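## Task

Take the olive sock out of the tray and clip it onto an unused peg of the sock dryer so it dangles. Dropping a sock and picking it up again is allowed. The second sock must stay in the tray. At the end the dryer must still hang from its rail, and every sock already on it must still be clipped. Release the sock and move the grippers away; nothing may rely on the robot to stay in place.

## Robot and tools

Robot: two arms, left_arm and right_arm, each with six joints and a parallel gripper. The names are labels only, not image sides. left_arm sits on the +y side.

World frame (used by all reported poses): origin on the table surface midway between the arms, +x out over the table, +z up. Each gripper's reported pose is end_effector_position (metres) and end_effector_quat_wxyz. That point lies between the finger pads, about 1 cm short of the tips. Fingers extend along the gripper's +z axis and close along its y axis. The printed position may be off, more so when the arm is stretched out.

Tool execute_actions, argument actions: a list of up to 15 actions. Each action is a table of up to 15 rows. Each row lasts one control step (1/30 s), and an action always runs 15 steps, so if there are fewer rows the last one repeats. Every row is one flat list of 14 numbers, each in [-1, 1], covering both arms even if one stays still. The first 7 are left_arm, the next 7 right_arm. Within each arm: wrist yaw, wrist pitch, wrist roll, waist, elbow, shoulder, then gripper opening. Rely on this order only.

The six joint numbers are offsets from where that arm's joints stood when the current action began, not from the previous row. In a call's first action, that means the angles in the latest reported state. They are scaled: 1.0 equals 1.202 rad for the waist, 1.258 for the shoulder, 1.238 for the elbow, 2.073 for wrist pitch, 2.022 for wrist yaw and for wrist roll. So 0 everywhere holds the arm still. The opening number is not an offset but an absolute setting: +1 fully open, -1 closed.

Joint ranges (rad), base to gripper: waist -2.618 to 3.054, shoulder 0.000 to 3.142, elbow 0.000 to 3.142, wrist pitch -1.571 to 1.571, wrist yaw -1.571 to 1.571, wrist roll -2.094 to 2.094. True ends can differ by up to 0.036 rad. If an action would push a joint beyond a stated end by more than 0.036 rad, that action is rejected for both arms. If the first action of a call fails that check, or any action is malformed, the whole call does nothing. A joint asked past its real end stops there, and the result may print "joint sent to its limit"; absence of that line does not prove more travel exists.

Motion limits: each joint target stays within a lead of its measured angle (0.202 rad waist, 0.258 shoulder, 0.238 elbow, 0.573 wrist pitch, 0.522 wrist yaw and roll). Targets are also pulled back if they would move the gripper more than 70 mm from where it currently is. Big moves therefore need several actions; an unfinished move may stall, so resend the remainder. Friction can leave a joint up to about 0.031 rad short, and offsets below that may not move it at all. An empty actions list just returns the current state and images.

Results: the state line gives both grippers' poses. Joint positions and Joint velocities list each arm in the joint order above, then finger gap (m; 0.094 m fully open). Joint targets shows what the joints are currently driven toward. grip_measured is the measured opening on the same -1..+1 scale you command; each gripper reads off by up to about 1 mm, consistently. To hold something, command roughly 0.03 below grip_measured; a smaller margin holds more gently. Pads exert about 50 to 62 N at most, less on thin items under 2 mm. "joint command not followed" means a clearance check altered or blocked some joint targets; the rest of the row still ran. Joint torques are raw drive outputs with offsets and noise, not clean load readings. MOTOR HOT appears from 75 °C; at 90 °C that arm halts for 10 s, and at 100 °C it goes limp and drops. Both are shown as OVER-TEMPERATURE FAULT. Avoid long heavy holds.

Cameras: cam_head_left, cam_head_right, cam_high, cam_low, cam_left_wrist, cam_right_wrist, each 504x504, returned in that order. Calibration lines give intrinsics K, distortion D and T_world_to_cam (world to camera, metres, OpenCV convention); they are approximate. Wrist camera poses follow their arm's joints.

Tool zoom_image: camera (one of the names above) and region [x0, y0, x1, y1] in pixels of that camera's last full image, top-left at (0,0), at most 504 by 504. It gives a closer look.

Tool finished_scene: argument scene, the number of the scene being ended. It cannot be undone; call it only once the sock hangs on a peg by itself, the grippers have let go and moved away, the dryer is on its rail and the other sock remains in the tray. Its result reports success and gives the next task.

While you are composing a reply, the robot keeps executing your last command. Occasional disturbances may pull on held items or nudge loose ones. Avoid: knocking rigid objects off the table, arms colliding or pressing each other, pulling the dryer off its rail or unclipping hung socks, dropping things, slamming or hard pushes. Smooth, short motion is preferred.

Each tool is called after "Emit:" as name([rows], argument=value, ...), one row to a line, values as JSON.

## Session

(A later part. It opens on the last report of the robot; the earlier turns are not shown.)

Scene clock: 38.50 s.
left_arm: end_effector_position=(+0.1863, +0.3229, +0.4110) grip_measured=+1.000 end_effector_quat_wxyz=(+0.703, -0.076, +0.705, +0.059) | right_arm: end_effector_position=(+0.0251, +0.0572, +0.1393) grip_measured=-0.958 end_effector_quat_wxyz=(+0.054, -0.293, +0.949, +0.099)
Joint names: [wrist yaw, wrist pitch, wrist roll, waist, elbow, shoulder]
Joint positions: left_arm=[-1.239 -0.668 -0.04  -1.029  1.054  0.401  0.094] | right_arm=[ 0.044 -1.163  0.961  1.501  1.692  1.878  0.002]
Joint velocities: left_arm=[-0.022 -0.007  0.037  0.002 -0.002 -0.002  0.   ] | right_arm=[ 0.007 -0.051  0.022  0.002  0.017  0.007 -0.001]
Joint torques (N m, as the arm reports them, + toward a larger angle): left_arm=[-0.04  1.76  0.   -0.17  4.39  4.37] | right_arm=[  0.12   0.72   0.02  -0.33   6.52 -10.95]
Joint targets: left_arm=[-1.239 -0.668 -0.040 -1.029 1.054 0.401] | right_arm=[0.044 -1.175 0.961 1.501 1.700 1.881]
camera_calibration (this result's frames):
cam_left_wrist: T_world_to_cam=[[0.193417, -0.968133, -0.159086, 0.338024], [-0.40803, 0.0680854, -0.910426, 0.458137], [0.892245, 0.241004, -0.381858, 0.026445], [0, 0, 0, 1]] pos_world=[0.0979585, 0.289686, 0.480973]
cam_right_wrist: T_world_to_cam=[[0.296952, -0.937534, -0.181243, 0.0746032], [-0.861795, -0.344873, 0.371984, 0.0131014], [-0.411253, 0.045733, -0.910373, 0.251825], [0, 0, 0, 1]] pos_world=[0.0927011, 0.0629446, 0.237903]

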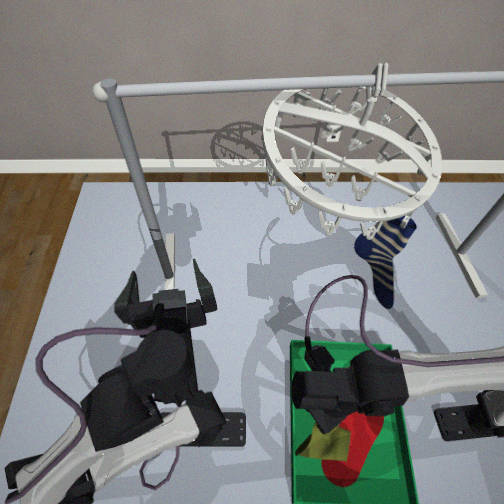

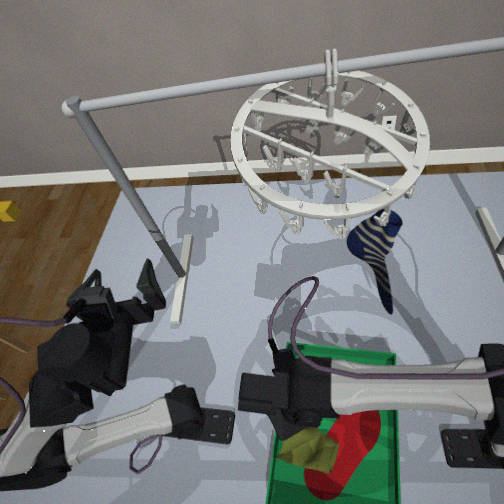

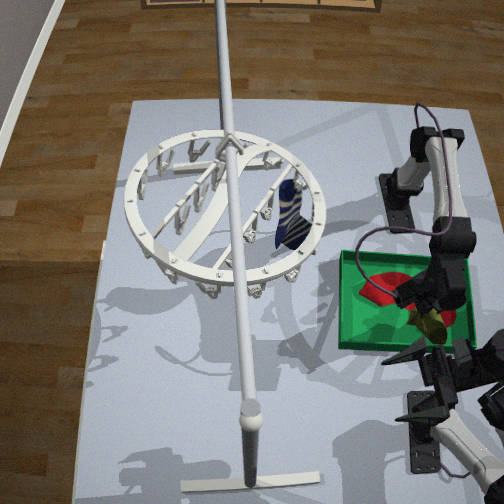

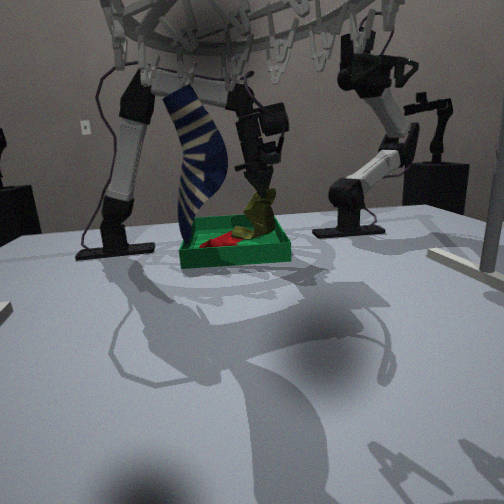

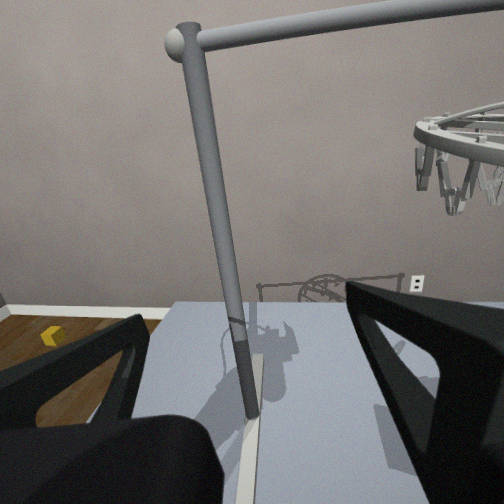

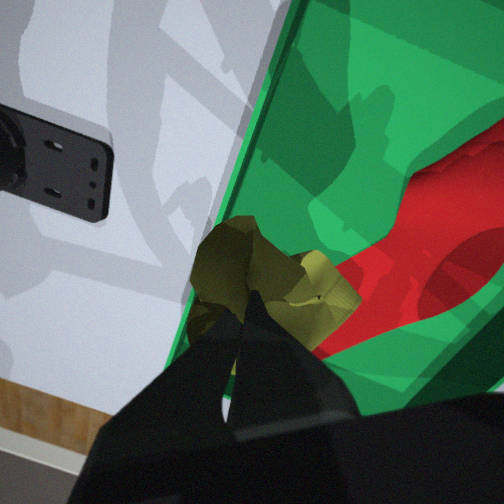

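Emit:
execute_actions([
  [[0,0,0,0,0,0,1,0,0.15,-0.17,0,-0.2,-0.3,-1]],
  [[0,0,0,0,0,0,1,0,0.27,-0.17,-0.1,-0.3,-0.2,-1]],
  [[0,0,0,0,0,0,1,-0.02,0.3,-0.16,-0.18,-0.25,0,-1]],
  [[0,0.13,0,-0.35,0.08,0.27,0.5,0,0.25,0,-0.18,-0.13,0.06,-1]],
  [[0,0.17,0.025,0,0.02,0.27,0.5,0,0,0,0,0,0,-1]],
  [[0,0,0,0,0,0,0.5,0,0,0,0,0,0,-1]],
])

Scene clock: 45.43 s.
left_arm: end_effector_position=(+0.2040, +0.0435, +0.4176) grip_measured=+0.502 end_effector_quat_wxyz=(+0.699, +0.096, +0.705, -0.068) | right_arm: end_effector_position=(+0.2509, +0.0075, +0.2432) grip_measured=-0.958 end_effector_quat_wxyz=(+0.613, -0.337, +0.637, +0.325)
Joint names: [wrist yaw, wrist pitch, wrist roll, waist, elbow, shoulder]
Joint positions: left_arm=[-1.23  -0.094  0.001 -1.443  1.16   1.105  0.071] | right_arm=[0.021 0.688 0.001 0.93  0.609 1.335 0.002]
Joint velocities: left_arm=[ 0.022  0.007 -0.081  0.002 -0.012 -0.007 -0.001] | right_arm=[ 0.007 -0.051  0.051  0.007  0.007 -0.017 -0.   ]
Joint torques (N m, as the arm reports them, + toward a larger angle): left_arm=[-0.05  1.79 -0.01 -0.01  6.53 -2.77] | right_arm=[ 0.02  2.36  0.02 -0.33  6.5  -6.02]
Joint targets: left_arm=[-1.230 -0.095 0.001 -1.443 1.160 1.105] | right_arm=[0.021 0.693 0.001 0.930 0.609 1.335]
camera_calibration (this result's frames):
cam_left_wrist: T_world_to_cam=[[-0.219825, -0.950171, -0.221025, 0.174513], [-0.338099, 0.28673, -0.896368, 0.46069], [0.915077, -0.122315, -0.384282, 0.0927097], [0, 0, 0, 1]] pos_world=[0.109285, 0.0450636, 0.487146]
cam_right_wrist: T_world_to_cam=[[0.773772, -0.559808, -0.296466, -0.114715], [-0.508066, -0.268915, -0.818262, 0.352114], [0.378345, 0.783773, -0.492499, 0.136286], [0, 0, 0, 1]] pos_world=[0.216098, -0.0763465, 0.321233]

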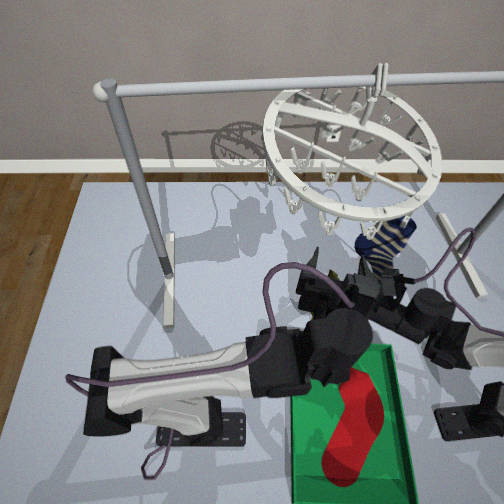

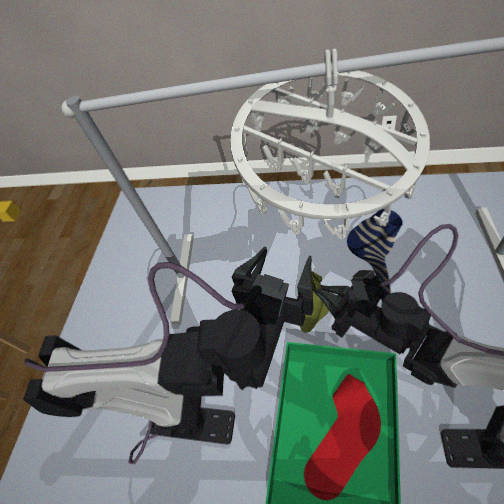

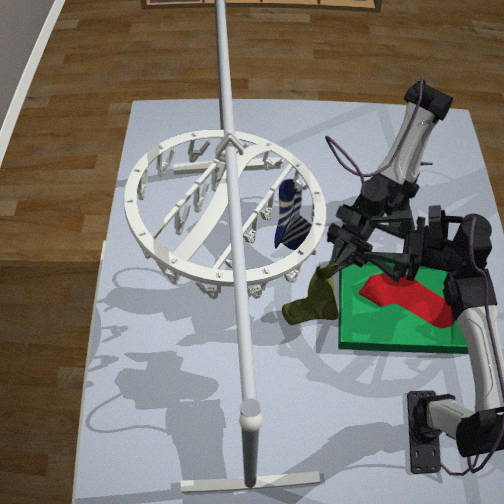

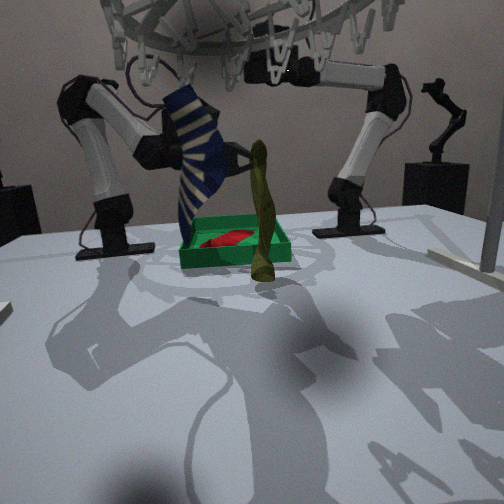

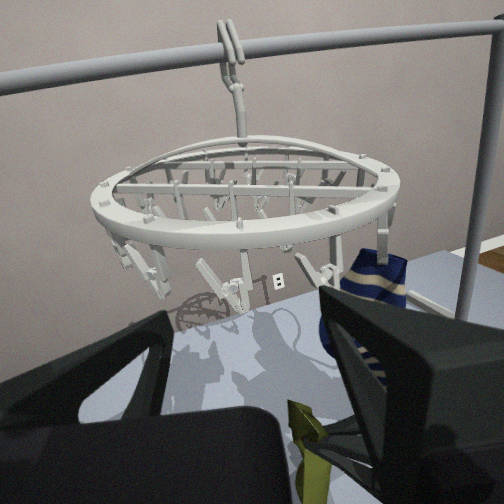

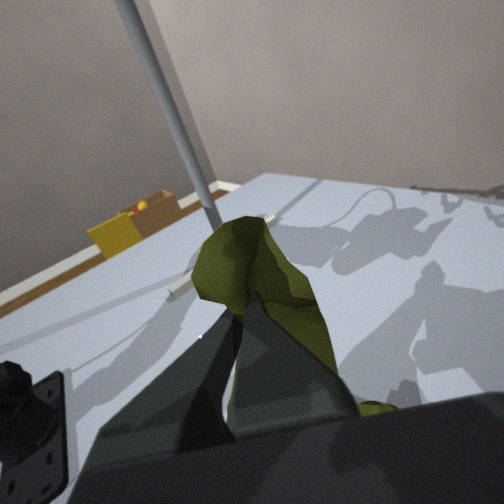

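Emit:
execute_actions([
  [[0.09,0.06,0.07,0.14,-0.095,0,0.4,0,0.03,0,0,0,0,-1]],
  [[0.095,0,0,0.135,0,0,0.4,0,0,0,0,0,0,-1]],
  [[0,0,0,0,0,0,0.4,0,0,0,0,0,0,-1]],
])

Scene clock: 50.73 s.
left_arm: end_effector_position=(+0.2737, +0.0546, +0.3879) grip_measured=+0.402 end_effector_quat_wxyz=(+0.697, +0.144, +0.701, -0.029) | right_arm: end_effector_position=(+0.2510, +0.0076, +0.2503) grip_measured=-0.958 end_effector_quat_wxyz=(+0.622, -0.332, +0.628, +0.330)
Joint names: [wrist yaw, wrist pitch, wrist roll, waist, elbow, shoulder]
Joint positions: left_arm=[-0.89   0.014  0.129 -1.116  1.047  1.102  0.066] | right_arm=[0.021 0.717 0.001 0.93  0.609 1.335 0.002]
Joint velocities: left_arm=[-0.081  0.081 -0.051 -0.007  0.007  0.007  0.001] | right_arm=[-0.037 -0.051  0.007 -0.017  0.007  0.012 -0.001]
Joint torques (N m, as the arm reports them, + toward a larger angle): left_arm=[-0.04  2.04 -0.01 -0.09  6.95 -3.14] | right_arm=[ 0.03  2.33  0.02 -0.33  6.5  -6.02]
Joint targets: left_arm=[-0.890 0.014 0.129 -1.116 1.047 1.102] | right_arm=[0.021 0.722 0.001 0.930 0.609 1.335]
camera_calibration (this result's frames):
cam_left_wrist: T_world_to_cam=[[-0.230028, -0.91217, -0.339166, 0.240432], [-0.317995, 0.399832, -0.859659, 0.428518], [0.919764, -0.089892, -0.382038, 0.0149354], [0, 0, 0, 1]] pos_world=[0.177836, 0.0493224, 0.455631]
cam_right_wrist: T_world_to_cam=[[0.778471, -0.552588, -0.297707, -0.113518], [-0.495013, -0.248858, -0.832485, 0.358159], [0.385935, 0.795434, -0.467267, 0.131343], [0, 0, 0, 1]] pos_world=[0.214974, -0.078073, 0.325739]

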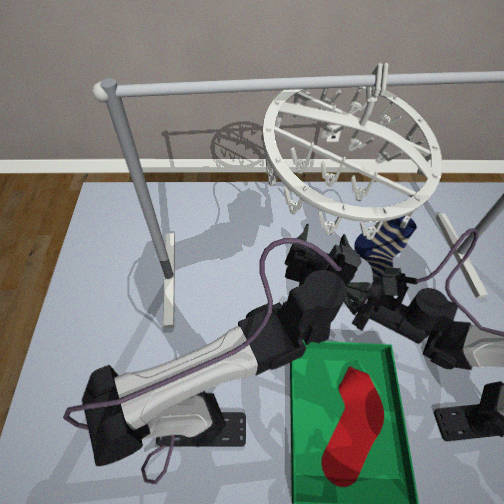

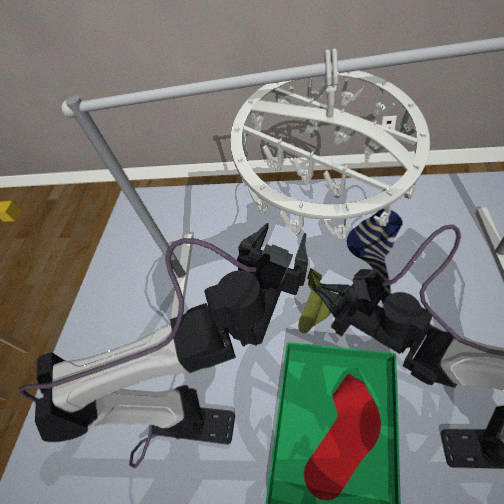

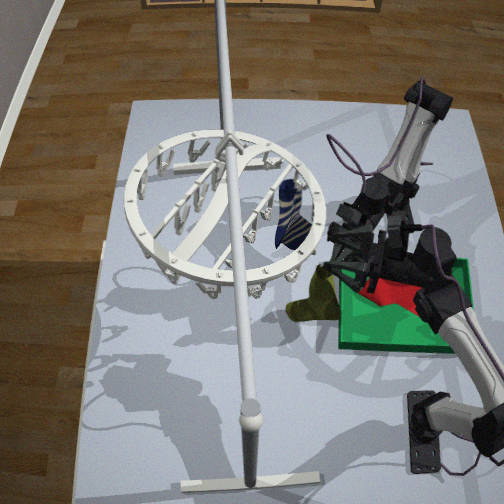

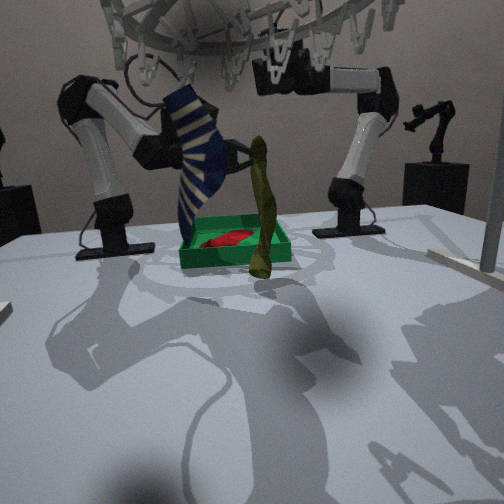

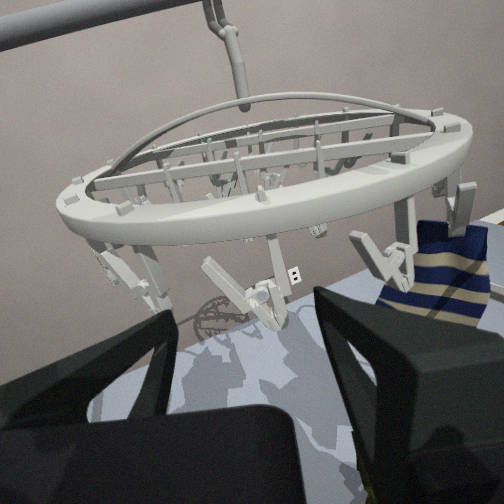

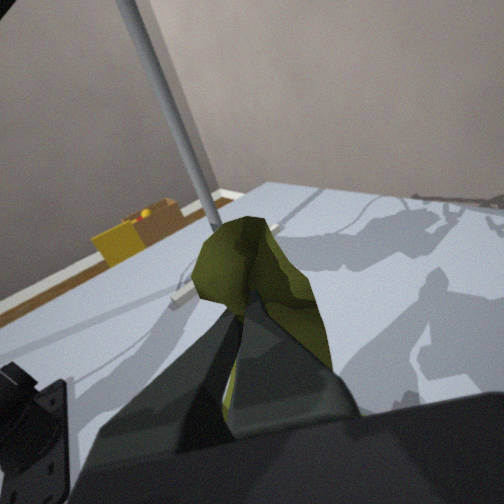

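Emit:
execute_actions([
  [[0.068,0.02,0,0.107,0.07,0.088,0.4,0,0,0,0,0,0,-1]],
  [[0,0,0,0,0,0,0,0,0,0,0,0,0,-1]],
  [[0,0,0,0,0,0,-0.45,0,0,0,0,0,0,-1]],
])

Emit:
zoom_image(camera="cam_low", region=[190,30,350,190])

Scene clock: 55.17 s.
left_arm: end_effector_position=(+0.3124, +0.0443, +0.3889) grip_measured=-0.402 end_effector_quat_wxyz=(+0.695, +0.147, +0.704, -0.030) | right_arm: end_effector_position=(+0.2510, +0.0075, +0.2469) grip_measured=-0.958 end_effector_quat_wxyz=(+0.618, -0.334, +0.632, +0.327)
Joint names: [wrist yaw, wrist pitch, wrist roll, waist, elbow, shoulder]
Joint positions: left_arm=[-0.76   0.045  0.131 -0.991  1.118  1.209  0.028] | right_arm=[0.021 0.703 0.001 0.93  0.609 1.335 0.002]
Joint velocities: left_arm=[ 0.066 -0.022 -0.007  0.002 -0.002  0.002  0.   ] | right_arm=[ 0.11   0.037 -0.022  0.002  0.007  0.007 -0.001]
Joint torques (N m, as the arm reports them, + toward a larger angle): left_arm=[-0.13  2.13 -0.04 -0.07  6.99 -4.36] | right_arm=[ 0.03  2.35  0.02 -0.39  6.47 -6.03]
Joint targets: left_arm=[-0.768 0.047 0.130 -0.990 1.118 1.209] | right_arm=[0.021 0.708 0.001 0.930 0.609 1.335]
camera_calibration (this result's frames):
cam_left_wrist: T_world_to_cam=[[-0.236427, -0.910171, -0.340133, 0.242567], [-0.321993, 0.403669, -0.856371, 0.445586], [0.916746, -0.0929485, -0.388507, -0.0176302], [0, 0, 0, 1]] pos_world=[0.216987, 0.0392694, 0.457243]
cam_right_wrist: T_world_to_cam=[[0.776181, -0.556107, -0.297134, -0.114094], [-0.501396, -0.258666, -0.825648, 0.355233], [0.38229, 0.789834, -0.479601, 0.133771], [0, 0, 0, 1]] pos_world=[0.21553, -0.0772188, 0.323553]

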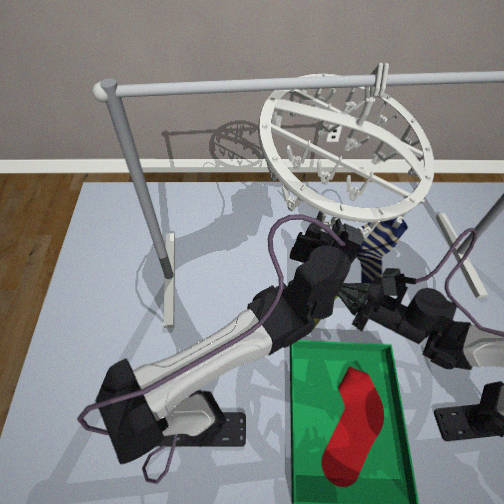

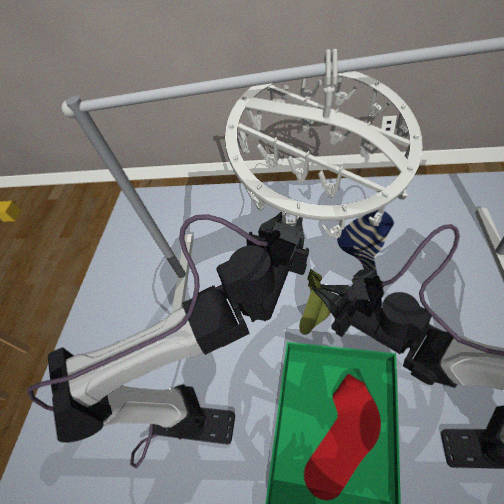

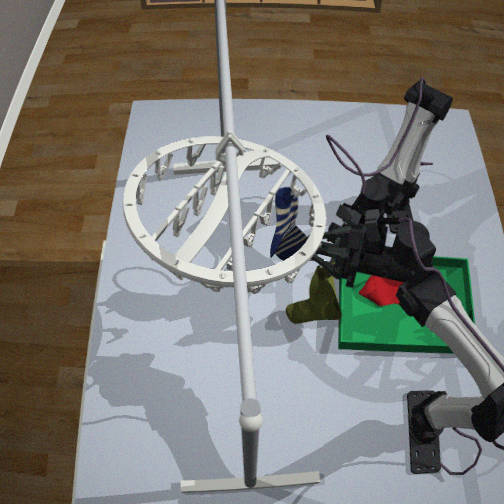

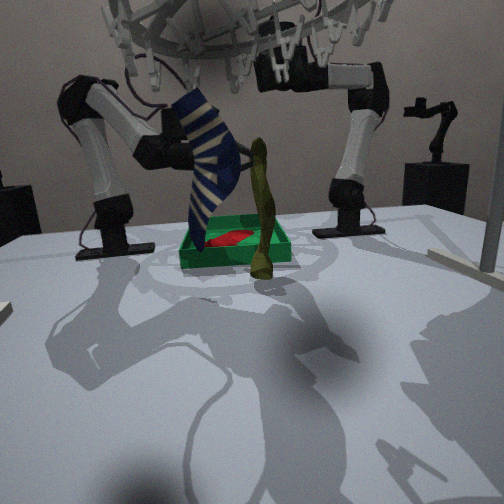

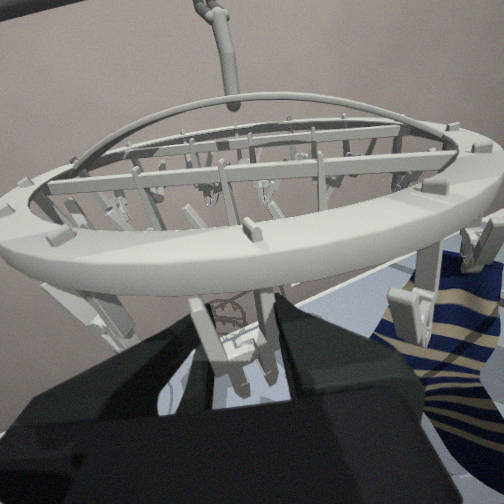

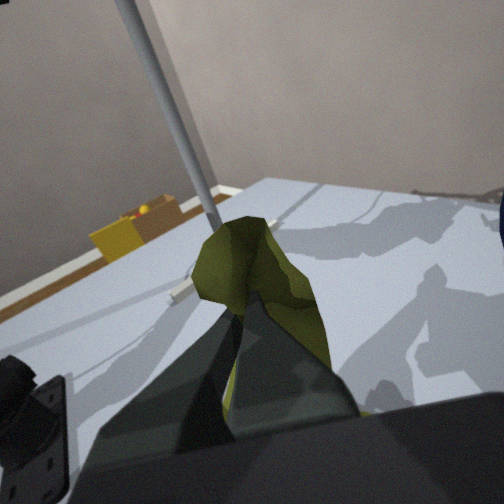

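Region (190, 30, 350, 190) of cam_low's 504x504 image, scaled by 3.150, with more detail than that image has.

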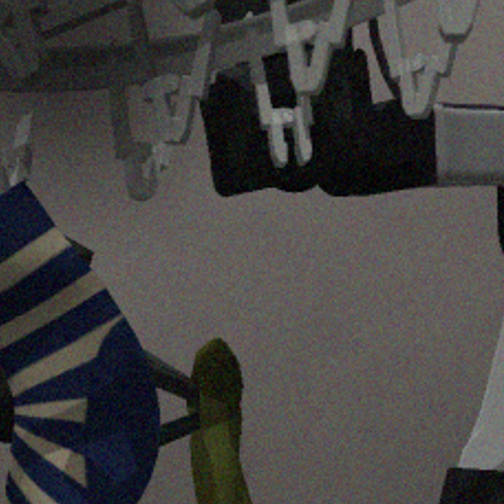

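Emit:
execute_actions([
  [[0,0,0,0,0,0,-0.44,0,0.1,0,-0.04,0.11,0.13,-1]],
  [[0,0,0,0,0,0,-0.44,0,0.11,0,0,0.11,0.12,-1]],
  [[0,0,0,0,0,0,-0.44,0,0.01,0,0,0,0,-1]],
])

Emit:
zoom_image(camera="cam_low", region=[220,40,330,150])

Scene clock: 62.07 s.
left_arm: end_effector_position=(+0.3124, +0.0443, +0.3889) grip_measured=-0.402 end_effector_quat_wxyz=(+0.695, +0.147, +0.704, -0.030) | right_arm: end_effector_position=(+0.3022, +0.0481, +0.3048) grip_measured=-0.958 end_effector_quat_wxyz=(+0.709, -0.270, +0.543, +0.359)
Joint names: [wrist yaw, wrist pitch, wrist roll, waist, elbow, shoulder]
Joint positions: left_arm=[-0.76   0.045  0.131 -0.991  1.118  1.209  0.028] | right_arm=[0.019 1.082 0.001 0.887 0.835 1.649 0.002]
Joint velocities: left_arm=[-0.081 -0.051  0.022 -0.007 -0.002 -0.007 -0.   ] | right_arm=[ 0.007 -0.007 -0.022 -0.007 -0.002  0.007  0.001]
Joint torques (N m, as the arm reports them, + toward a larger angle): left_arm=[-0.06  2.12 -0.03 -0.19  6.96 -4.25] | right_arm=[ 0.03  2.35  0.02 -0.36  6.11 -9.02]
Joint targets: left_arm=[-0.760 0.045 0.131 -0.991 1.118 1.209] | right_arm=[0.019 1.102 0.001 0.887 0.835 1.649]
camera_calibration (this result's frames):
cam_left_wrist: T_world_to_cam=[[-0.236427, -0.910171, -0.340133, 0.242567], [-0.321993, 0.403669, -0.856371, 0.445586], [0.916746, -0.0929485, -0.388507, -0.0176302], [0, 0, 0, 1]] pos_world=[0.216987, 0.0392694, 0.457243]
cam_right_wrist: T_world_to_cam=[[0.803095, -0.516883, -0.29643, -0.124283], [-0.362187, -0.0284316, -0.931672, 0.418382], [0.473137, 0.855584, -0.210042, -0.00281779], [0, 0, 0, 1]] pos_world=[0.252677, -0.0499338, 0.352361]

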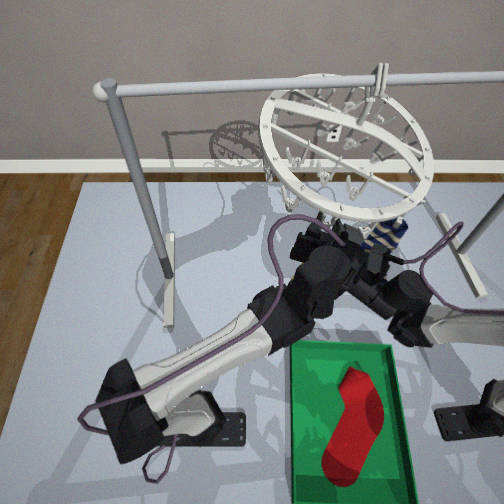

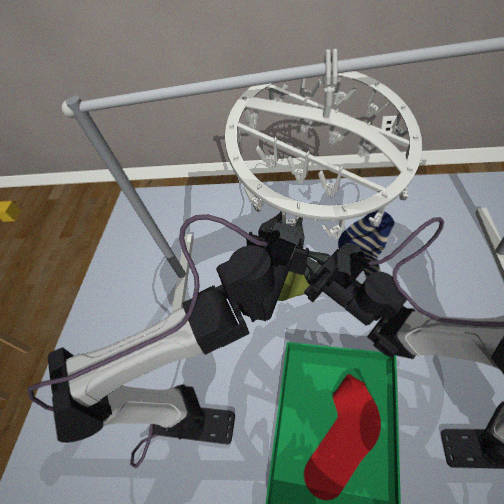

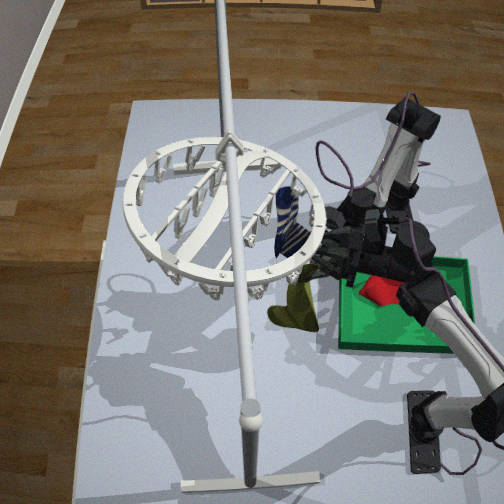

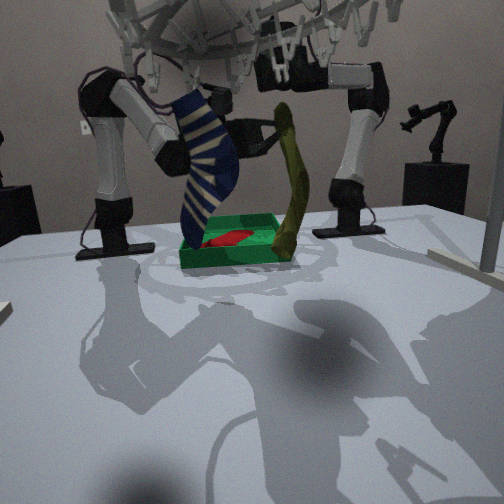

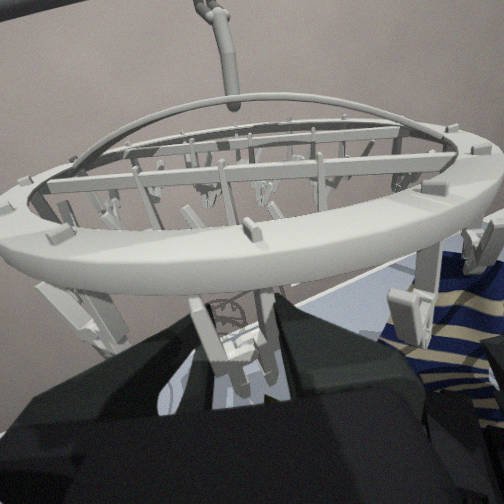

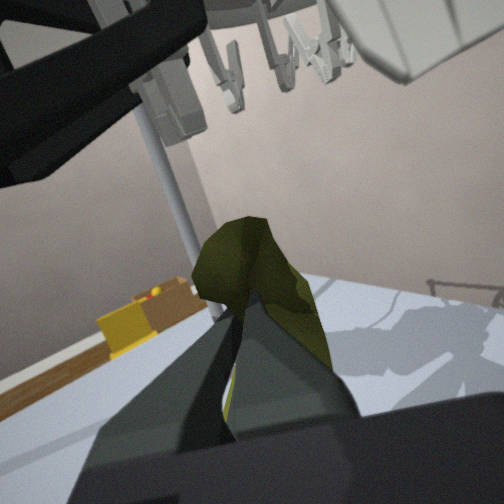

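Region (220, 40, 330, 150) of cam_low's 504x504 image, scaled by 4.582, with more detail than that image has.

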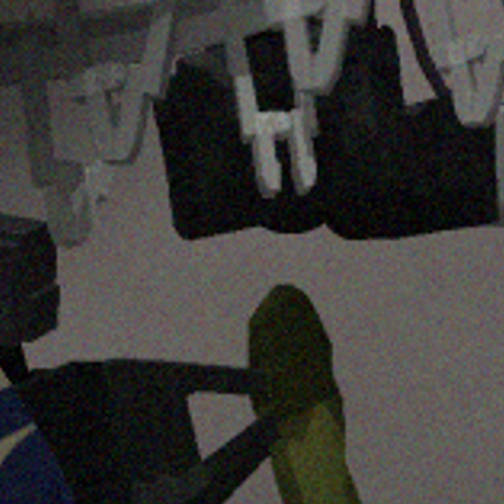

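Emit:
execute_actions([
  [[0,0,0,0,0,0,-0.44,0,0.005,0,0.034,0,-0.052,-1]],
  [[0,0,0,0,0,0,-0.44,0,0.005,0,0,0,0,-1]],
])

Emit:
zoom_image(camera="cam_low", region=[240,50,320,130])

Emit:
zoom_image(camera="cam_left_wrist", region=[190,310,320,420])

Scene clock: 67.23 s.
left_arm: end_effector_position=(+0.3124, +0.0443, +0.3889) grip_measured=-0.402 end_effector_quat_wxyz=(+0.695, +0.147, +0.704, -0.030) | right_arm: end_effector_position=(+0.2815, +0.0492, +0.3296) grip_measured=-0.958 end_effector_quat_wxyz=(+0.717, -0.270, +0.519, +0.380)
Joint names: [wrist yaw, wrist pitch, wrist roll, waist, elbow, shoulder]
Joint positions: left_arm=[-0.76   0.045  0.131 -0.991  1.118  1.209  0.028] | right_arm=[0.02  1.082 0.001 0.924 0.835 1.596 0.002]
Joint velocities: left_arm=[-0.022 -0.051  0.007 -0.032 -0.002 -0.002  0.   ] | right_arm=[-0.154 -0.022 -0.007 -0.022 -0.007 -0.002 -0.   ]
Joint torques (N m, as the arm reports them, + toward a larger angle): left_arm=[-0.04  2.1  -0.05 -0.1   6.94 -4.3 ] | right_arm=[ 0.03  2.18  0.02 -0.36  6.18 -8.56]
Joint targets: left_arm=[-0.760 0.045 0.131 -0.991 1.118 1.209] | right_arm=[0.020 1.092 0.001 0.924 0.835 1.596]
camera_calibration (this result's frames):
cam_left_wrist: T_world_to_cam=[[-0.236427, -0.910171, -0.340133, 0.242567], [-0.321993, 0.403669, -0.856371, 0.445586], [0.916746, -0.0929485, -0.388507, -0.0176302], [0, 0, 0, 1]] pos_world=[0.216987, 0.0392694, 0.457243]
cam_right_wrist: T_world_to_cam=[[0.829678, -0.4746, -0.29392, -0.110106], [-0.333805, 0.000233722, -0.942642, 0.428227], [0.447447, 0.880202, -0.15823, 0.000157172], [0, 0, 0, 1]] pos_world=[0.234226, -0.0524946, 0.371328]

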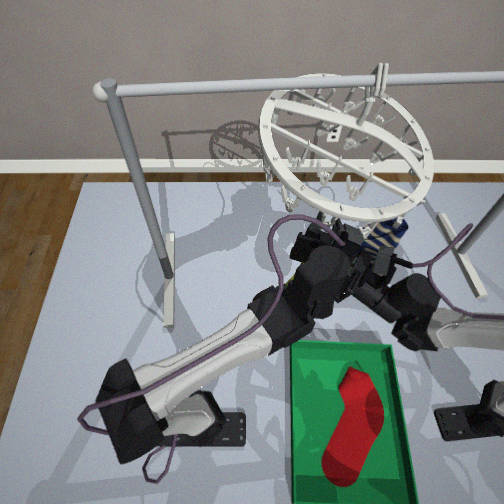

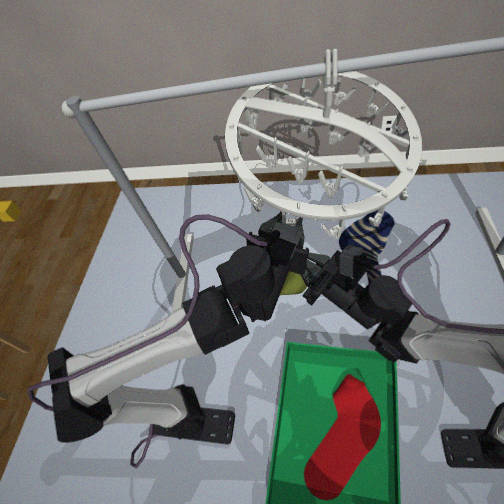

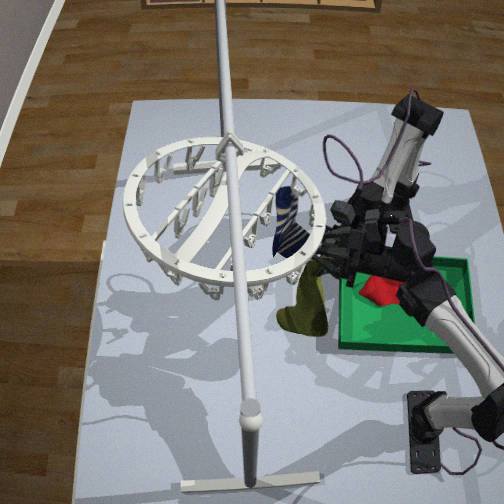

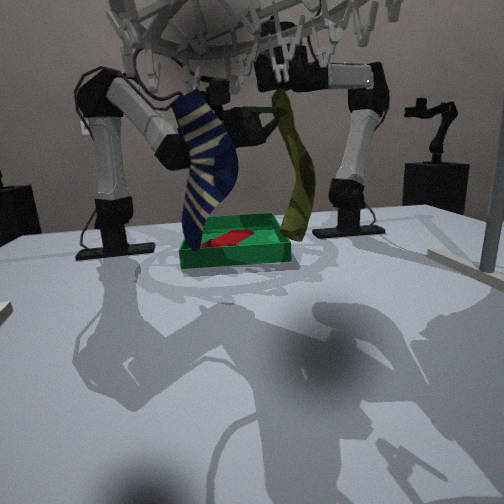

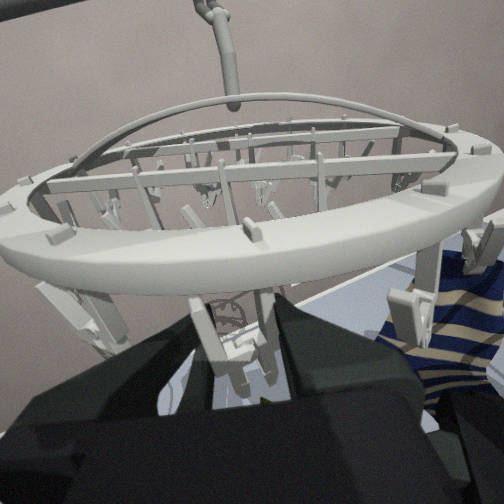

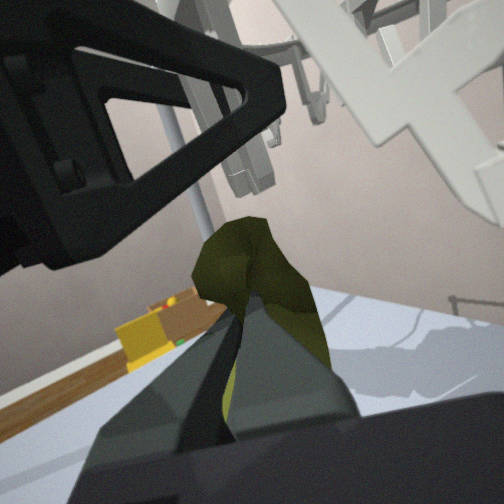

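Region (240, 50, 320, 130) of cam_low's 504x504 image, scaled by 6.300, with more detail than that image has.

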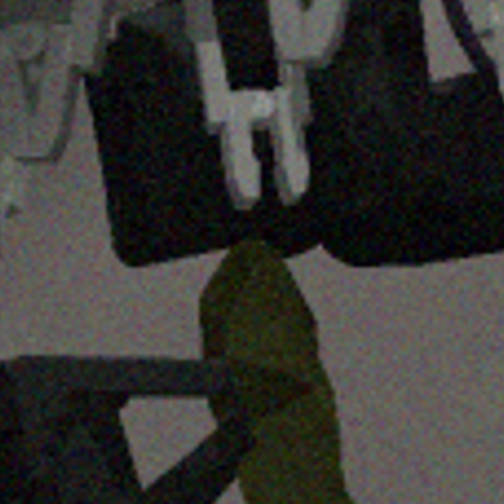

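Region (190, 310, 320, 420) of cam_left_wrist's 504x504 image, scaled by 3.877, with more detail than that image has; it fills the top 426 rows of this view, and the rest is white.

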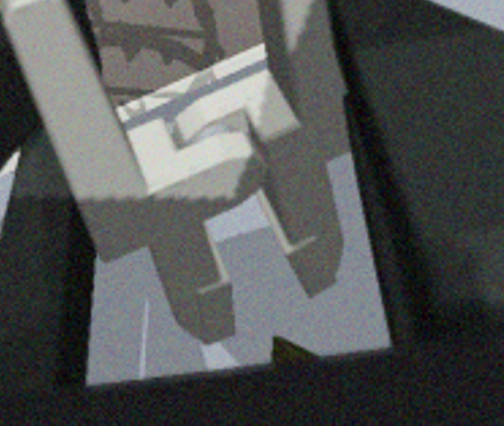

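Emit:
execute_actions([
  [[0,0,0,0,0,0,-0.44,0,-0.03,0,-0.012,0.065,0,-1]],
  [[0,0,0,0,0,0,-0.44,0,0.005,0,0,0,0,-1]],
])

Emit:
zoom_image(camera="cam_low", region=[240,50,320,130])

Emit:
zoom_image(camera="cam_left_wrist", region=[190,310,320,420])

Scene clock: 71.57 s.
left_arm: end_effector_position=(+0.3124, +0.0443, +0.3889) grip_measured=-0.402 end_effector_quat_wxyz=(+0.695, +0.147, +0.704, -0.030) | right_arm: end_effector_position=(+0.2885, +0.0539, +0.3403) grip_measured=-0.958 end_effector_quat_wxyz=(+0.716, -0.269, +0.523, +0.376)
Joint names: [wrist yaw, wrist pitch, wrist roll, waist, elbow, shoulder]
Joint positions: left_arm=[-0.76   0.045  0.131 -0.991  1.118  1.209  0.028] | right_arm=[0.02  1.018 0.001 0.917 0.894 1.598 0.002]
Joint velocities: left_arm=[ 0.022 -0.022  0.051 -0.007 -0.012  0.002  0.001] | right_arm=[-0.037  0.007 -0.095 -0.027 -0.002 -0.002 -0.   ]
Joint torques (N m, as the arm reports them, + toward a larger angle): left_arm=[-0.07  2.14 -0.02 -0.17  6.89 -4.25] | right_arm=[ 0.03  2.19  0.02 -0.38  6.35 -8.77]
Joint targets: left_arm=[-0.760 0.045 0.131 -0.991 1.118 1.209] | right_arm=[0.020 1.028 0.001 0.917 0.894 1.598]
camera_calibration (this result's frames):
cam_left_wrist: T_world_to_cam=[[-0.236427, -0.910171, -0.340133, 0.242567], [-0.321993, 0.403669, -0.856371, 0.445586], [0.916746, -0.0929485, -0.388507, -0.0176302], [0, 0, 0, 1]] pos_world=[0.216987, 0.0392694, 0.457243]
cam_right_wrist: T_world_to_cam=[[0.825151, -0.482151, -0.294374, -0.108736], [-0.337793, -0.00344611, -0.941214, 0.441587], [0.452793, 0.876081, -0.165711, -0.00417914], [0, 0, 0, 1]] pos_world=[0.240781, -0.0472439, 0.382927]

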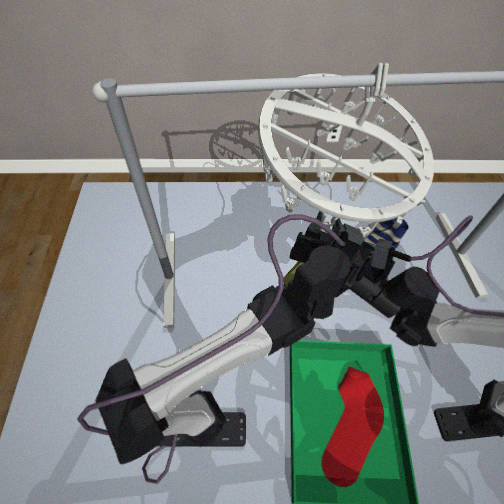

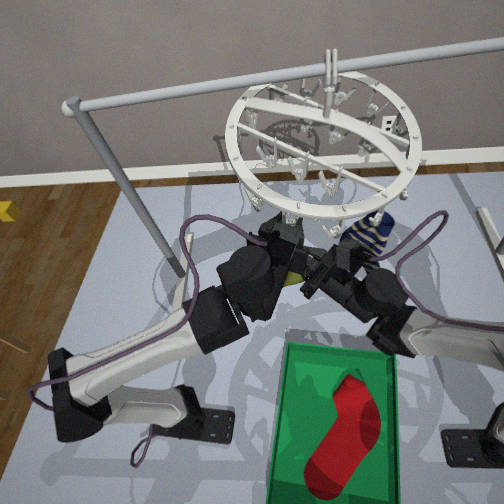

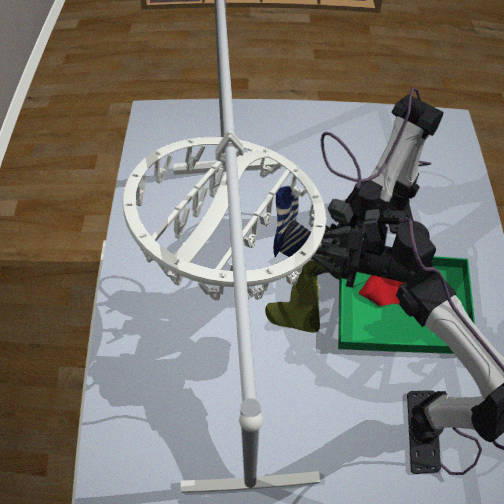

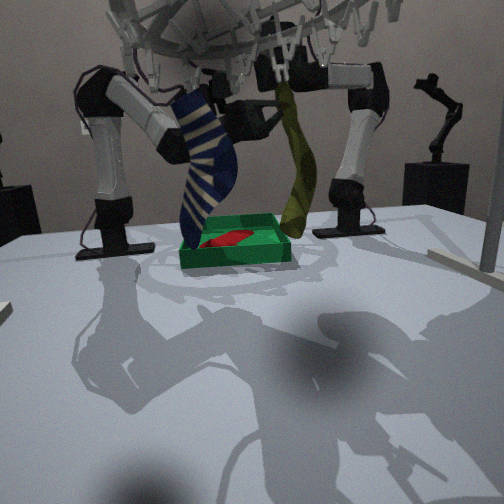

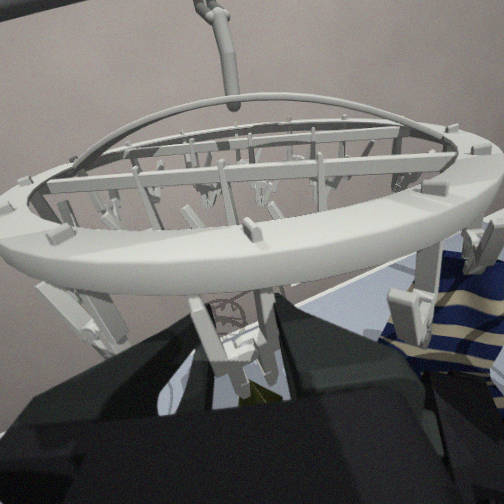

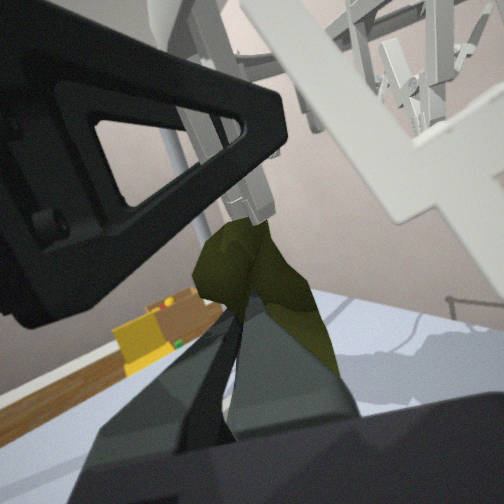

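Region (240, 50, 320, 130) of cam_low's 504x504 image, scaled by 6.300, with more detail than that image has.

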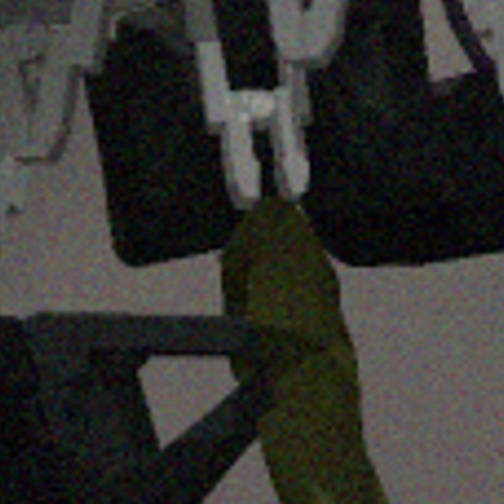

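Region (190, 310, 320, 420) of cam_left_wrist's 504x504 image, scaled by 3.877, with more detail than that image has; it fills the top 426 rows of this view, and the rest is white.

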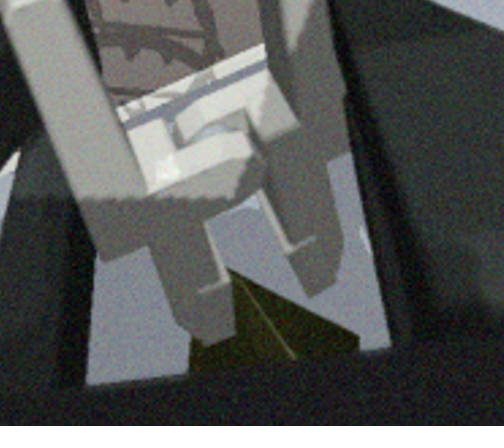

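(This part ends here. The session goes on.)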